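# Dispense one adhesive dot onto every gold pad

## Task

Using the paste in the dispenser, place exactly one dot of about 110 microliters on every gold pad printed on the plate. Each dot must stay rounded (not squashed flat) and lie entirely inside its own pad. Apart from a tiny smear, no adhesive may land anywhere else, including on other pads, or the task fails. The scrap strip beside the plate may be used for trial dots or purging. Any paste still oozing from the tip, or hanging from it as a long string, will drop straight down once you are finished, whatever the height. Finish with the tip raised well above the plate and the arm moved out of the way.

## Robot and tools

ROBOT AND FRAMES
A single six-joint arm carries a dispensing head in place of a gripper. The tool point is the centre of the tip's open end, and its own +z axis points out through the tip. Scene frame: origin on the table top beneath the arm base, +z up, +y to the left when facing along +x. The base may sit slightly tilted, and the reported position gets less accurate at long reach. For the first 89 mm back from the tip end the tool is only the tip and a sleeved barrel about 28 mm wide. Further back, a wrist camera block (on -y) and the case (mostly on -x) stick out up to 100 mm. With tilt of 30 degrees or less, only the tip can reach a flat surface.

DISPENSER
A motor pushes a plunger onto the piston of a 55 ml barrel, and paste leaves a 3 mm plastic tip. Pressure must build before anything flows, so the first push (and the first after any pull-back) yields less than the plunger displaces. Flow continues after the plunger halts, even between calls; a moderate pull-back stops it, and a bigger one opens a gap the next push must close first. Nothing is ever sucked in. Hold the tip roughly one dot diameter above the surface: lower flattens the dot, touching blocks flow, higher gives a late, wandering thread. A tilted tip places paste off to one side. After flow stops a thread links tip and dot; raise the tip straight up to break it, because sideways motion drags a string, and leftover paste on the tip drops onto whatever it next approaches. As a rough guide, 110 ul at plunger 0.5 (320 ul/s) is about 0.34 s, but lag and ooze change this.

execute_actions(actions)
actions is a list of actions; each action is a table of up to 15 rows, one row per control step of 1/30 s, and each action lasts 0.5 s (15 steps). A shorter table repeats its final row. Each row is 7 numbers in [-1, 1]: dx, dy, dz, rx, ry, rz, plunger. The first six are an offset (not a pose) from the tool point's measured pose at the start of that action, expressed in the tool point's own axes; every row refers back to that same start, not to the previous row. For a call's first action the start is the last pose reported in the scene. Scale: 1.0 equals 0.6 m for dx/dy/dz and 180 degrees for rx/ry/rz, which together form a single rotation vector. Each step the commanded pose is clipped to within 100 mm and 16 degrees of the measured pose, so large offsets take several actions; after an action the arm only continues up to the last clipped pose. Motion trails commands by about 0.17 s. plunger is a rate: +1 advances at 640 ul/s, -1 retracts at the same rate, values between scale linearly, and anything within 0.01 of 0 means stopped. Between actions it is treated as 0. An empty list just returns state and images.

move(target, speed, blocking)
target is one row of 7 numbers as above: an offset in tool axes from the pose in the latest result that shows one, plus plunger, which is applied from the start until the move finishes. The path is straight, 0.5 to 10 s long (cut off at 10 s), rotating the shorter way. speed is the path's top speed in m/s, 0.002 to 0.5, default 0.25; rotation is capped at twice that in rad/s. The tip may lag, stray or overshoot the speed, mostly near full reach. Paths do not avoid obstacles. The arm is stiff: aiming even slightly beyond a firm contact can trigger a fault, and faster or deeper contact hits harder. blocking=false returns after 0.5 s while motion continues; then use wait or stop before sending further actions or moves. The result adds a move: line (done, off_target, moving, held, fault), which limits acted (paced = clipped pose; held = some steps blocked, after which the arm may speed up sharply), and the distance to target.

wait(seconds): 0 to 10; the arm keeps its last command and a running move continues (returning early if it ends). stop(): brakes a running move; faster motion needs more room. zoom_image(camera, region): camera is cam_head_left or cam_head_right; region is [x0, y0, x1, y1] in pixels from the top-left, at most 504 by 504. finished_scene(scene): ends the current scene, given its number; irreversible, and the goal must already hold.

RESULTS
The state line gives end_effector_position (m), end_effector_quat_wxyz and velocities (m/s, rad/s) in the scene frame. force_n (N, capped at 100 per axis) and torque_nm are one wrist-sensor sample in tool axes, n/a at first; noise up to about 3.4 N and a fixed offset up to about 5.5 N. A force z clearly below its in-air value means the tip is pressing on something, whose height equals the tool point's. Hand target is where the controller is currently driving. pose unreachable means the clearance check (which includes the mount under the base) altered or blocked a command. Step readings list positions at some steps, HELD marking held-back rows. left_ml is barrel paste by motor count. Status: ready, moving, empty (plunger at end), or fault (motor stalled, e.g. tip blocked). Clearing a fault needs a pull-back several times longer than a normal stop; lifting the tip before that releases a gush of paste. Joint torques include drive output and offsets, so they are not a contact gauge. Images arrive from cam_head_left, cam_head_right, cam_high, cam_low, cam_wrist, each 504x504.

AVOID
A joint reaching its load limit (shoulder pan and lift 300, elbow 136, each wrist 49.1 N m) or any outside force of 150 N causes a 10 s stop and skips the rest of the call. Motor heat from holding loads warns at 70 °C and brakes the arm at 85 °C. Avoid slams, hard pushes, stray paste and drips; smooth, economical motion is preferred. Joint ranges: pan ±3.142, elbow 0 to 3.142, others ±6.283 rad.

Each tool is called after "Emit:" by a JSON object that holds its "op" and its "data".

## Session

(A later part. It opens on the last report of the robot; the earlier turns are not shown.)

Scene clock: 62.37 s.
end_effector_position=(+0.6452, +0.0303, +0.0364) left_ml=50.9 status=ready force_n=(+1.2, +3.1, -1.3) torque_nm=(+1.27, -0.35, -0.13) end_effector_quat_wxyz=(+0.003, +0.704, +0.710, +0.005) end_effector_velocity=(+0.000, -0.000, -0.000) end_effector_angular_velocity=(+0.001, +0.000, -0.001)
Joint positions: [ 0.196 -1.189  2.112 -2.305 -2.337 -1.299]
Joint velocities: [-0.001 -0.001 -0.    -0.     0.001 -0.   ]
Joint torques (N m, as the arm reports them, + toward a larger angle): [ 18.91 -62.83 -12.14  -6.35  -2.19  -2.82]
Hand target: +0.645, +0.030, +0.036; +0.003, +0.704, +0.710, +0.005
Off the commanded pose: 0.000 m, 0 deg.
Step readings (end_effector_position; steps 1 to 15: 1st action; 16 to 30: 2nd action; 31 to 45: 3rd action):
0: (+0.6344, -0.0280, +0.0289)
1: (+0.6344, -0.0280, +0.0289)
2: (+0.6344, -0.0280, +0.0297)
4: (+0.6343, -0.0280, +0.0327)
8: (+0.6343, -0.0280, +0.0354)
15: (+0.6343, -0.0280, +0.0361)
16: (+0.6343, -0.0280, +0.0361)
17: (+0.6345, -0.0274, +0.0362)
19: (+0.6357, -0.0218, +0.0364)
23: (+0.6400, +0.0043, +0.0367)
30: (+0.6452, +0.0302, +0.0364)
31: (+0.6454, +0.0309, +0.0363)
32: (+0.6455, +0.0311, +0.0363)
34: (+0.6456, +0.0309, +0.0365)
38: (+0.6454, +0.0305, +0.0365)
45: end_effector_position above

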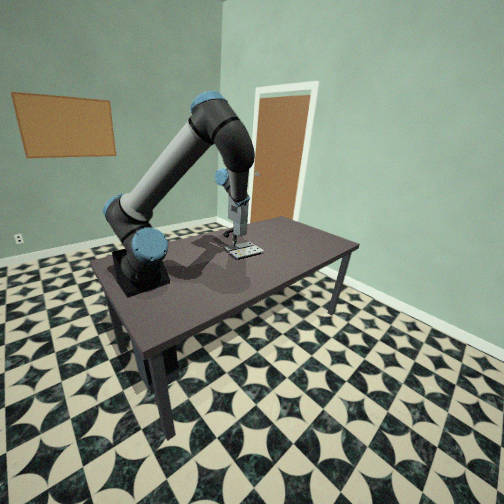

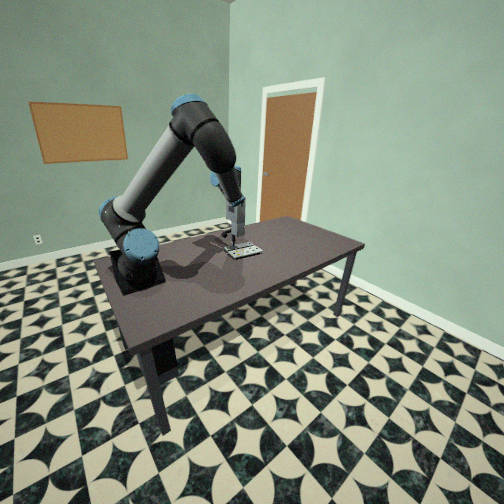

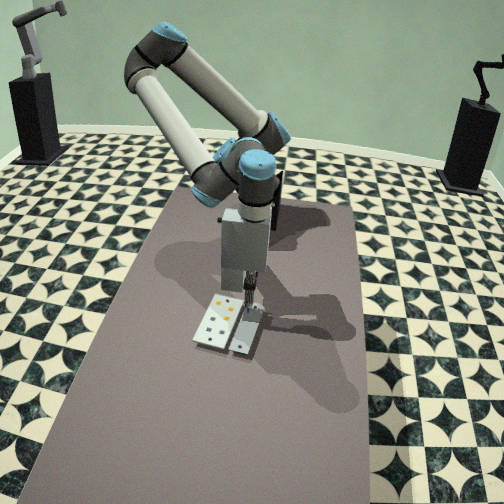

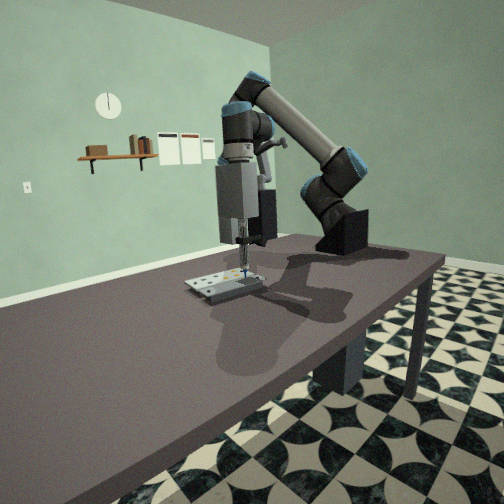

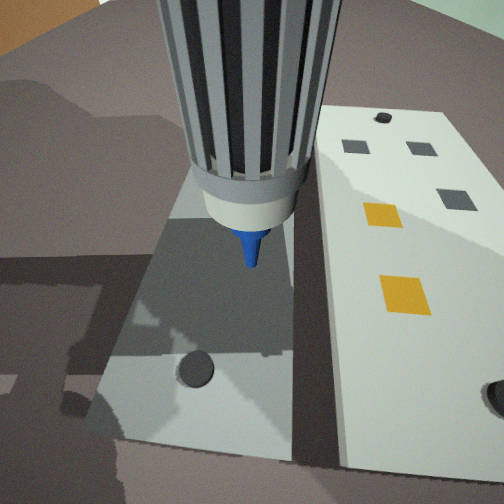

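Emit:
{"op": "execute_actions", "data": {"actions": [[[0,0,0.005,0,0,0,0.7]]]}}

Emit:
{"op": "wait", "data": {"seconds": 5}}

Emit:
{"op": "zoom_image", "data": {"camera": "cam_wrist", "region": [200,220,300,320]}}

Emit:
{"op": "wait", "data": {"seconds": 10}}

Emit:
{"op": "zoom_image", "data": {"camera": "cam_wrist", "region": [200,220,300,320]}}

Emit:
{"op": "zoom_image", "data": {"camera": "cam_low", "region": [225,260,265,300]}}

Scene clock: 70.17 s.
end_effector_position=(+0.6453, +0.0303, +0.0334) left_ml=50.7 status=moving force_n=(+0.3, +1.6, -2.3) torque_nm=(+0.72, +0.05, -0.10) end_effector_quat_wxyz=(+0.003, +0.704, +0.710, +0.005) end_effector_velocity=(-0.000, -0.000, -0.000) end_effector_angular_velocity=(-0.001, -0.000, -0.002)
Joint positions: [ 0.193 -1.187  2.115 -2.313 -2.337 -1.304]
Joint velocities: [-0.     0.001  0.    -0.001 -0.001  0.002]
Joint torques (N m, as the arm reports them, + toward a larger angle): [ 20.99 -23.09 -11.94  -6.29  -2.16  -2.84]
Hand target: +0.645, +0.030, +0.033; +0.003, +0.704, +0.710, +0.005
Off the commanded pose: 0.000 m, 0 deg.
Step readings (end_effector_position):
0: (+0.6452, +0.0302, +0.0364)
1: (+0.6452, +0.0302, +0.0364)
2: (+0.6452, +0.0302, +0.0361)
4: (+0.6453, +0.0302, +0.0349)
8: (+0.6453, +0.0302, +0.0338)
15: end_effector_position above

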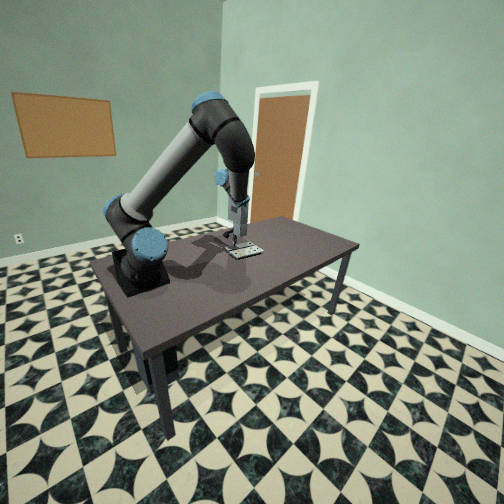

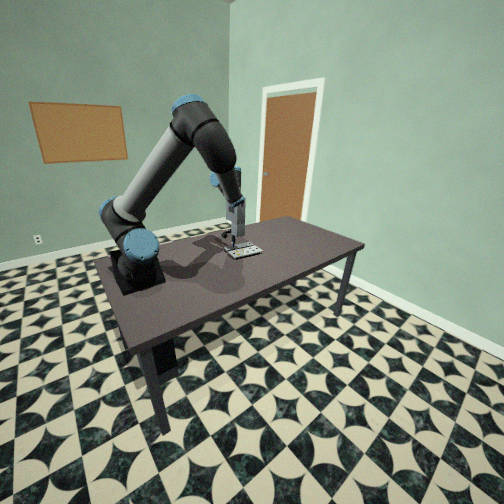

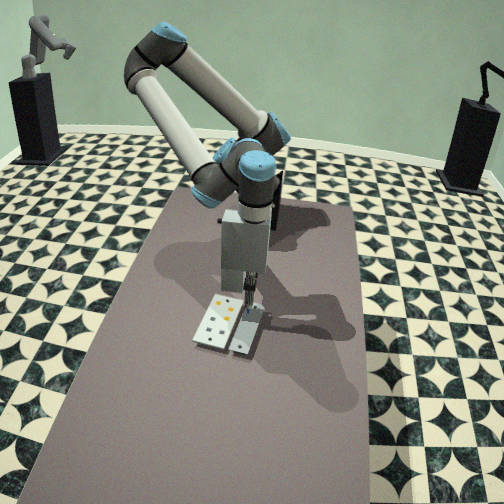

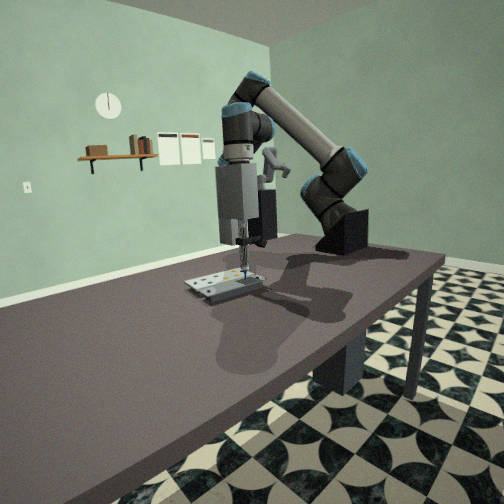

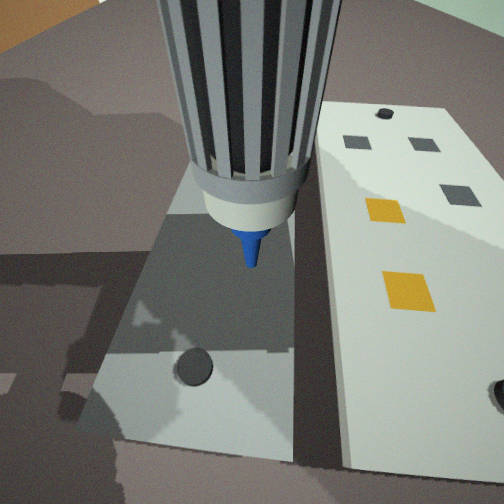

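Scene clock: 75.17 s.
end_effector_position=(+0.6452, +0.0303, +0.0334) left_ml=50.7 status=ready force_n=(+2.7, +3.7, -2.7) torque_nm=(+1.48, -0.82, -0.08) end_effector_quat_wxyz=(+0.003, +0.704, +0.710, +0.005) end_effector_velocity=(-0.000, -0.000, -0.000) end_effector_angular_velocity=(-0.001, +0.001, +0.000)
Joint positions: [ 0.193 -1.186  2.115 -2.313 -2.337 -1.304]
Joint velocities: [ 0.  0.  0.  0. -0.  0.]
Joint torques (N m, as the arm reports them, + toward a larger angle): [ 20.38 -22.38 -11.98  -6.33  -2.13  -2.77]
Hand target: +0.645, +0.030, +0.033; +0.003, +0.704, +0.710, +0.005
Off the commanded pose: 0.000 m, 0 deg.
wait: 5.00 s; at rest by 0.20 s

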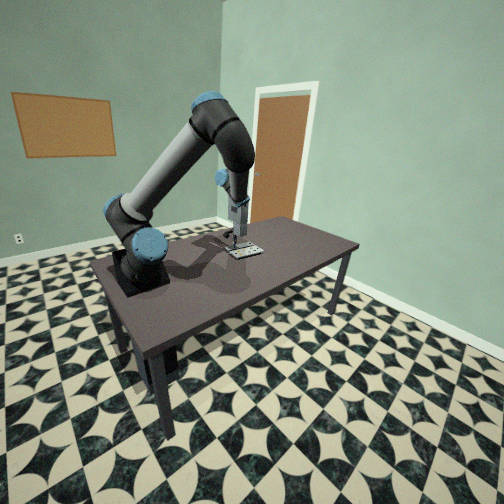

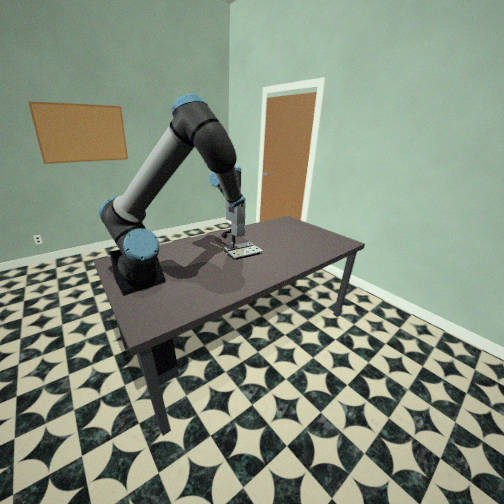

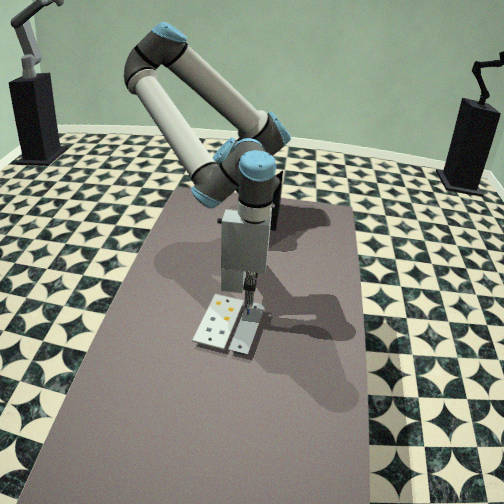

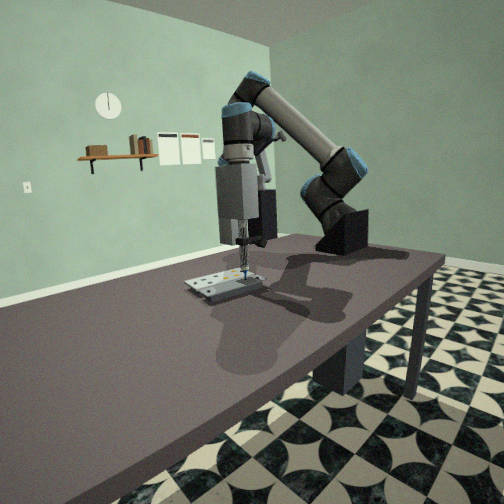

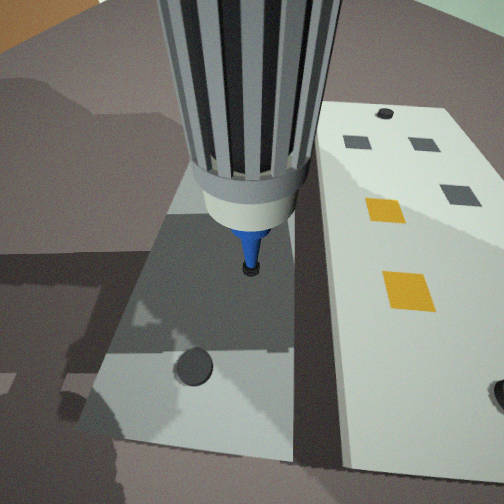

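Region (200, 220, 300, 320) of cam_wrist's 504x504 image, scaled by 5.040, with more detail than that image has.

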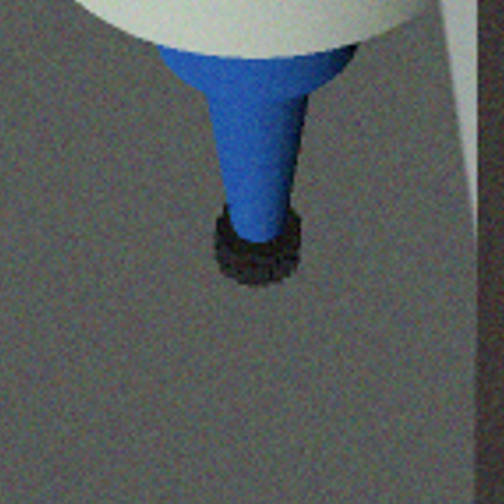

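Scene clock: 85.17 s.
end_effector_position=(+0.6452, +0.0303, +0.0334) left_ml=50.7 status=ready force_n=(+1.7, +2.2, -1.7) torque_nm=(+0.94, -0.53, -0.12) end_effector_quat_wxyz=(+0.003, +0.704, +0.710, +0.005) end_effector_velocity=(-0.001, +0.000, +0.001) end_effector_angular_velocity=(+0.000, -0.001, -0.001)
Joint positions: [ 0.193 -1.186  2.115 -2.313 -2.337 -1.304]
Joint velocities: [ 0.001 -0.001  0.001 -0.     0.     0.002]
Joint torques (N m, as the arm reports them, + toward a larger angle): [ 21.82 -23.82 -13.41  -6.06  -1.99  -2.48]
Hand target: +0.645, +0.030, +0.033; +0.003, +0.704, +0.710, +0.005
Off the commanded pose: 0.000 m, 0 deg.
wait: 10.00 s; at rest by 0.17 s

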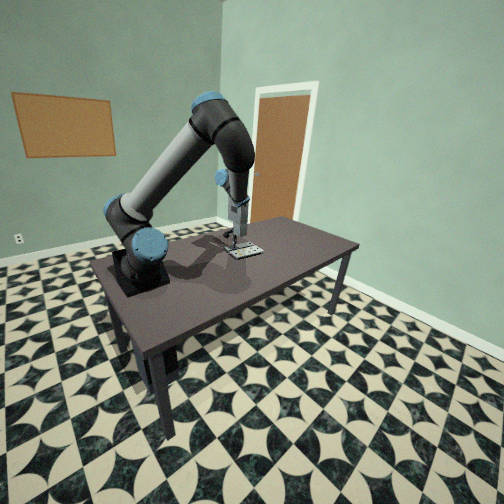

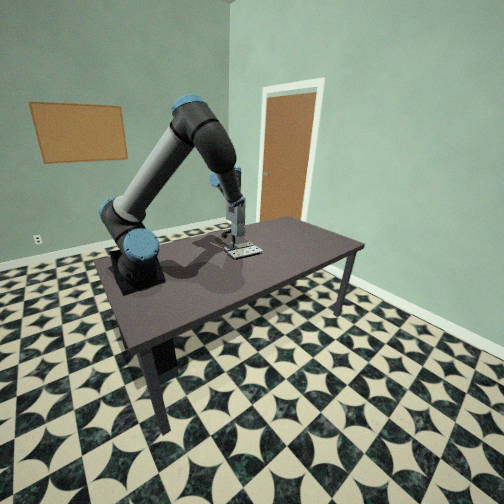

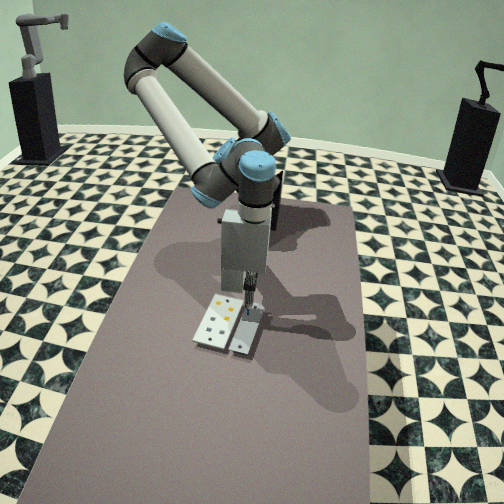

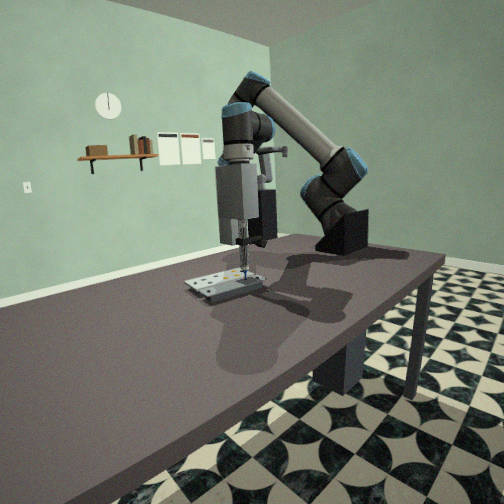

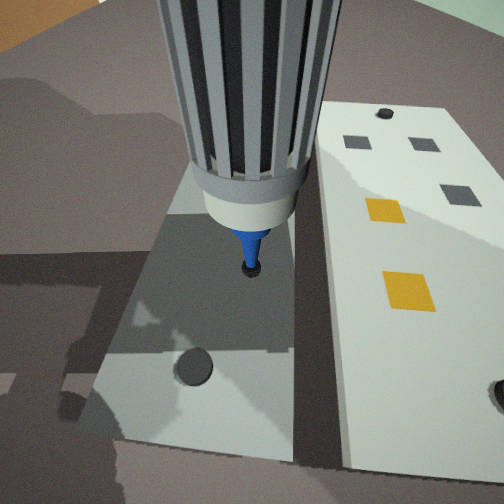

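Region (200, 220, 300, 320) of cam_wrist's 504x504 image, scaled by 5.040, with more detail than that image has.

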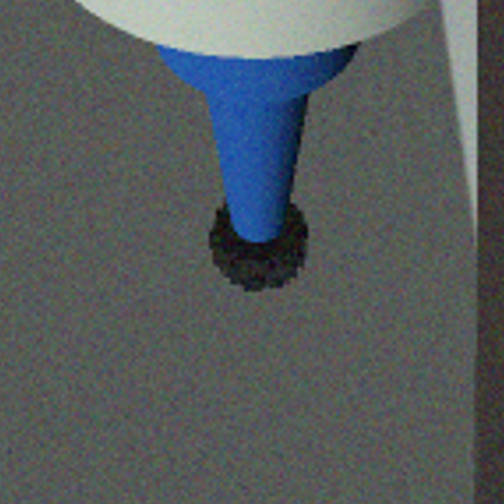

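Region (225, 260, 265, 300) of cam_low's 504x504 image, scaled by 12.600, with more detail than that image has.

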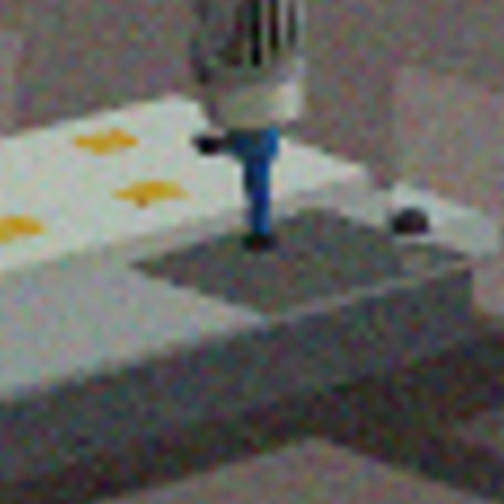

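Emit:
{"op": "execute_actions", "data": {"actions": [[[0,0,0,0,0,0,-0.3]]]}}

Emit:
{"op": "move", "data": {"target": [0,0,-0.04,0,0,0,0], "speed": 0.05}}

Emit:
{"op": "zoom_image", "data": {"camera": "cam_wrist", "region": [200,230,300,330]}}

Emit:
{"op": "zoom_image", "data": {"camera": "cam_low", "region": [225,255,265,295]}}

Scene clock: 90.33 s.
end_effector_position=(+0.6452, +0.0303, +0.0334) left_ml=50.8 status=moving force_n=(+1.1, +2.7, -3.9) torque_nm=(+1.07, -0.33, -0.10) end_effector_quat_wxyz=(+0.003, +0.704, +0.710, +0.005) end_effector_velocity=(-0.000, -0.000, -0.000) end_effector_angular_velocity=(-0.000, +0.000, +0.001)
Joint positions: [ 0.193 -1.186  2.115 -2.313 -2.337 -1.304]
Joint velocities: [-0.001  0.     0.    -0.001 -0.    -0.002]
Joint torques (N m, as the arm reports them, + toward a larger angle): [ 20.92 -24.72 -13.41  -5.65  -1.65  -2.39]
Hand target: +0.645, +0.030, +0.033; +0.003, +0.704, +0.710, +0.005
Off the commanded pose: 0.000 m, 0 deg.
Step readings (end_effector_position):
0: (+0.6452, +0.0303, +0.0334)
1: (+0.6452, +0.0303, +0.0334)
2: (+0.6452, +0.0303, +0.0334)
4: (+0.6452, +0.0303, +0.0334)
8: (+0.6452, +0.0303, +0.0334)
15: end_effector_position above

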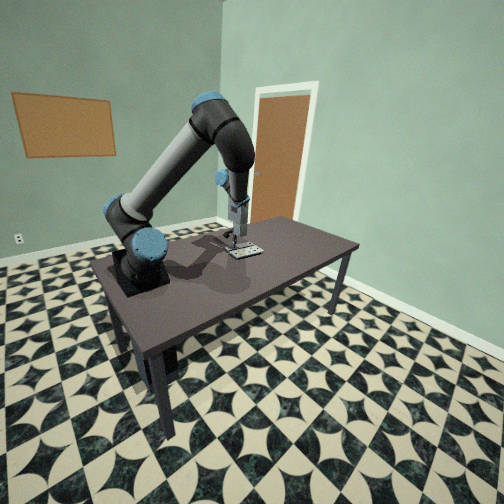

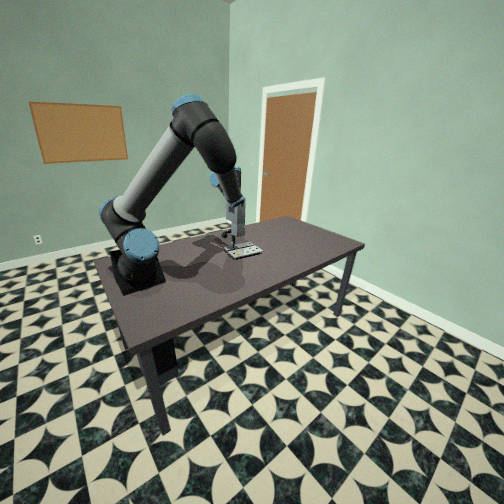

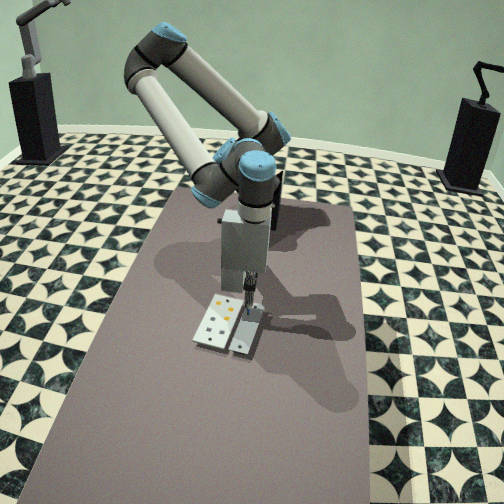

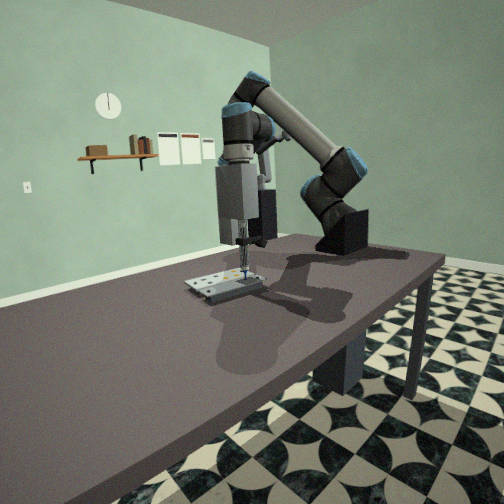

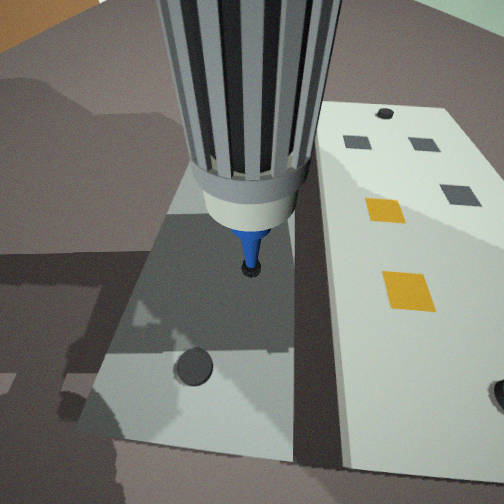

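Scene clock: 91.17 s.
end_effector_position=(+0.6450, +0.0303, +0.0573) left_ml=50.8 status=ready force_n=(+2.9, +2.9, -3.2) torque_nm=(+1.15, -1.01, -0.10) end_effector_quat_wxyz=(+0.003, +0.704, +0.710, +0.005) end_effector_velocity=(-0.001, +0.001, +0.001) end_effector_angular_velocity=(+0.000, +0.001, +0.000)
Joint positions: [ 0.217 -1.206  2.092 -2.248 -2.332 -1.271]
Joint velocities: [ 0.001  0.    -0.001  0.004  0.001  0.003]
Joint torques (N m, as the arm reports them, + toward a larger angle): [ 55.82 -61.36 -38.73   0.11   2.42   2.97]
Hand target: +0.645, +0.030, +0.057; +0.003, +0.704, +0.710, +0.005
Off the commanded pose: 0.000 m, 0 deg.
move: done

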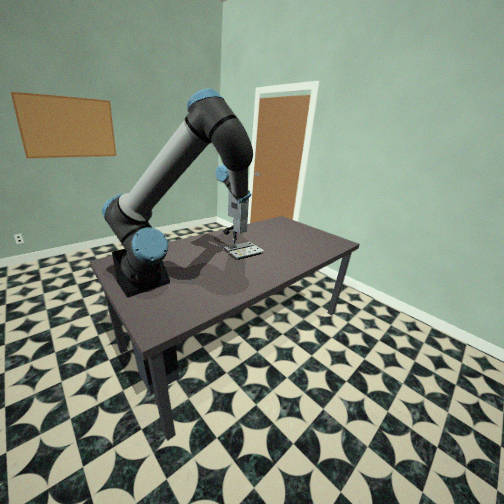

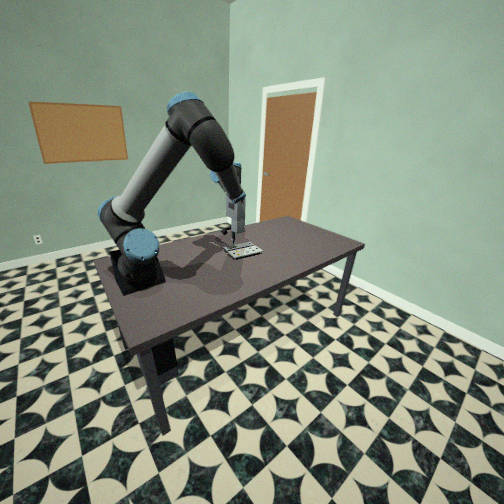

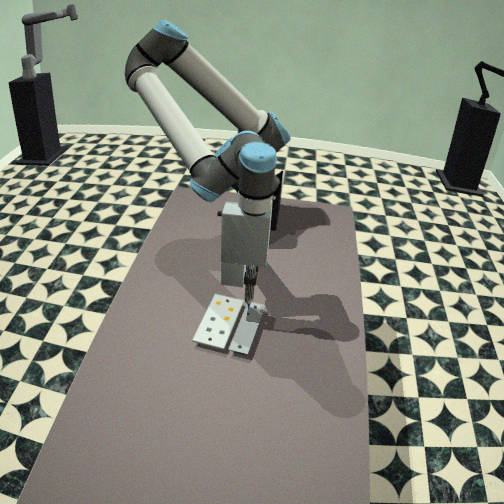

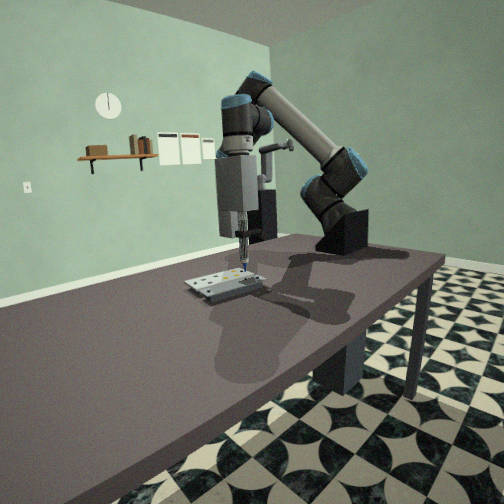

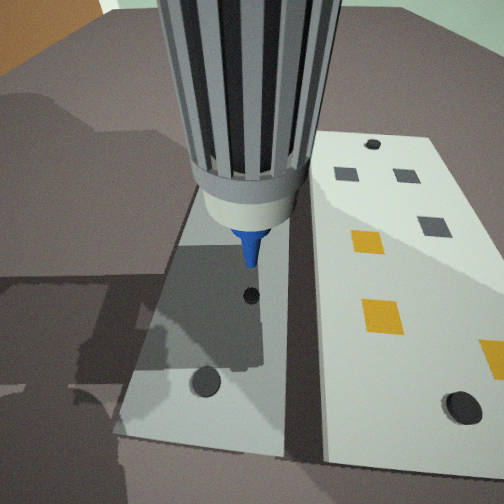

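Region (200, 230, 300, 330) of cam_wrist's 504x504 image, scaled by 5.040, with more detail than that image has.

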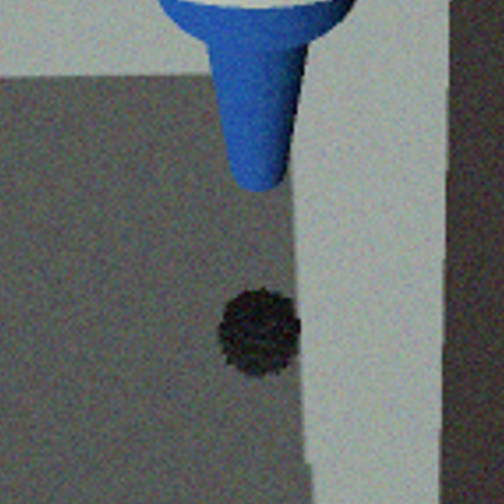

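Region (225, 255, 265, 295) of cam_low's 504x504 image, scaled by 12.600, with more detail than that image has.

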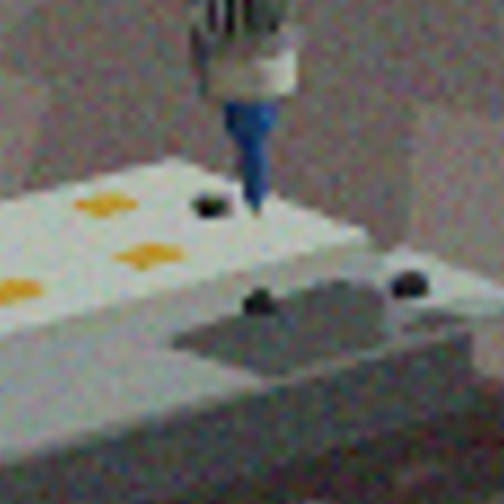

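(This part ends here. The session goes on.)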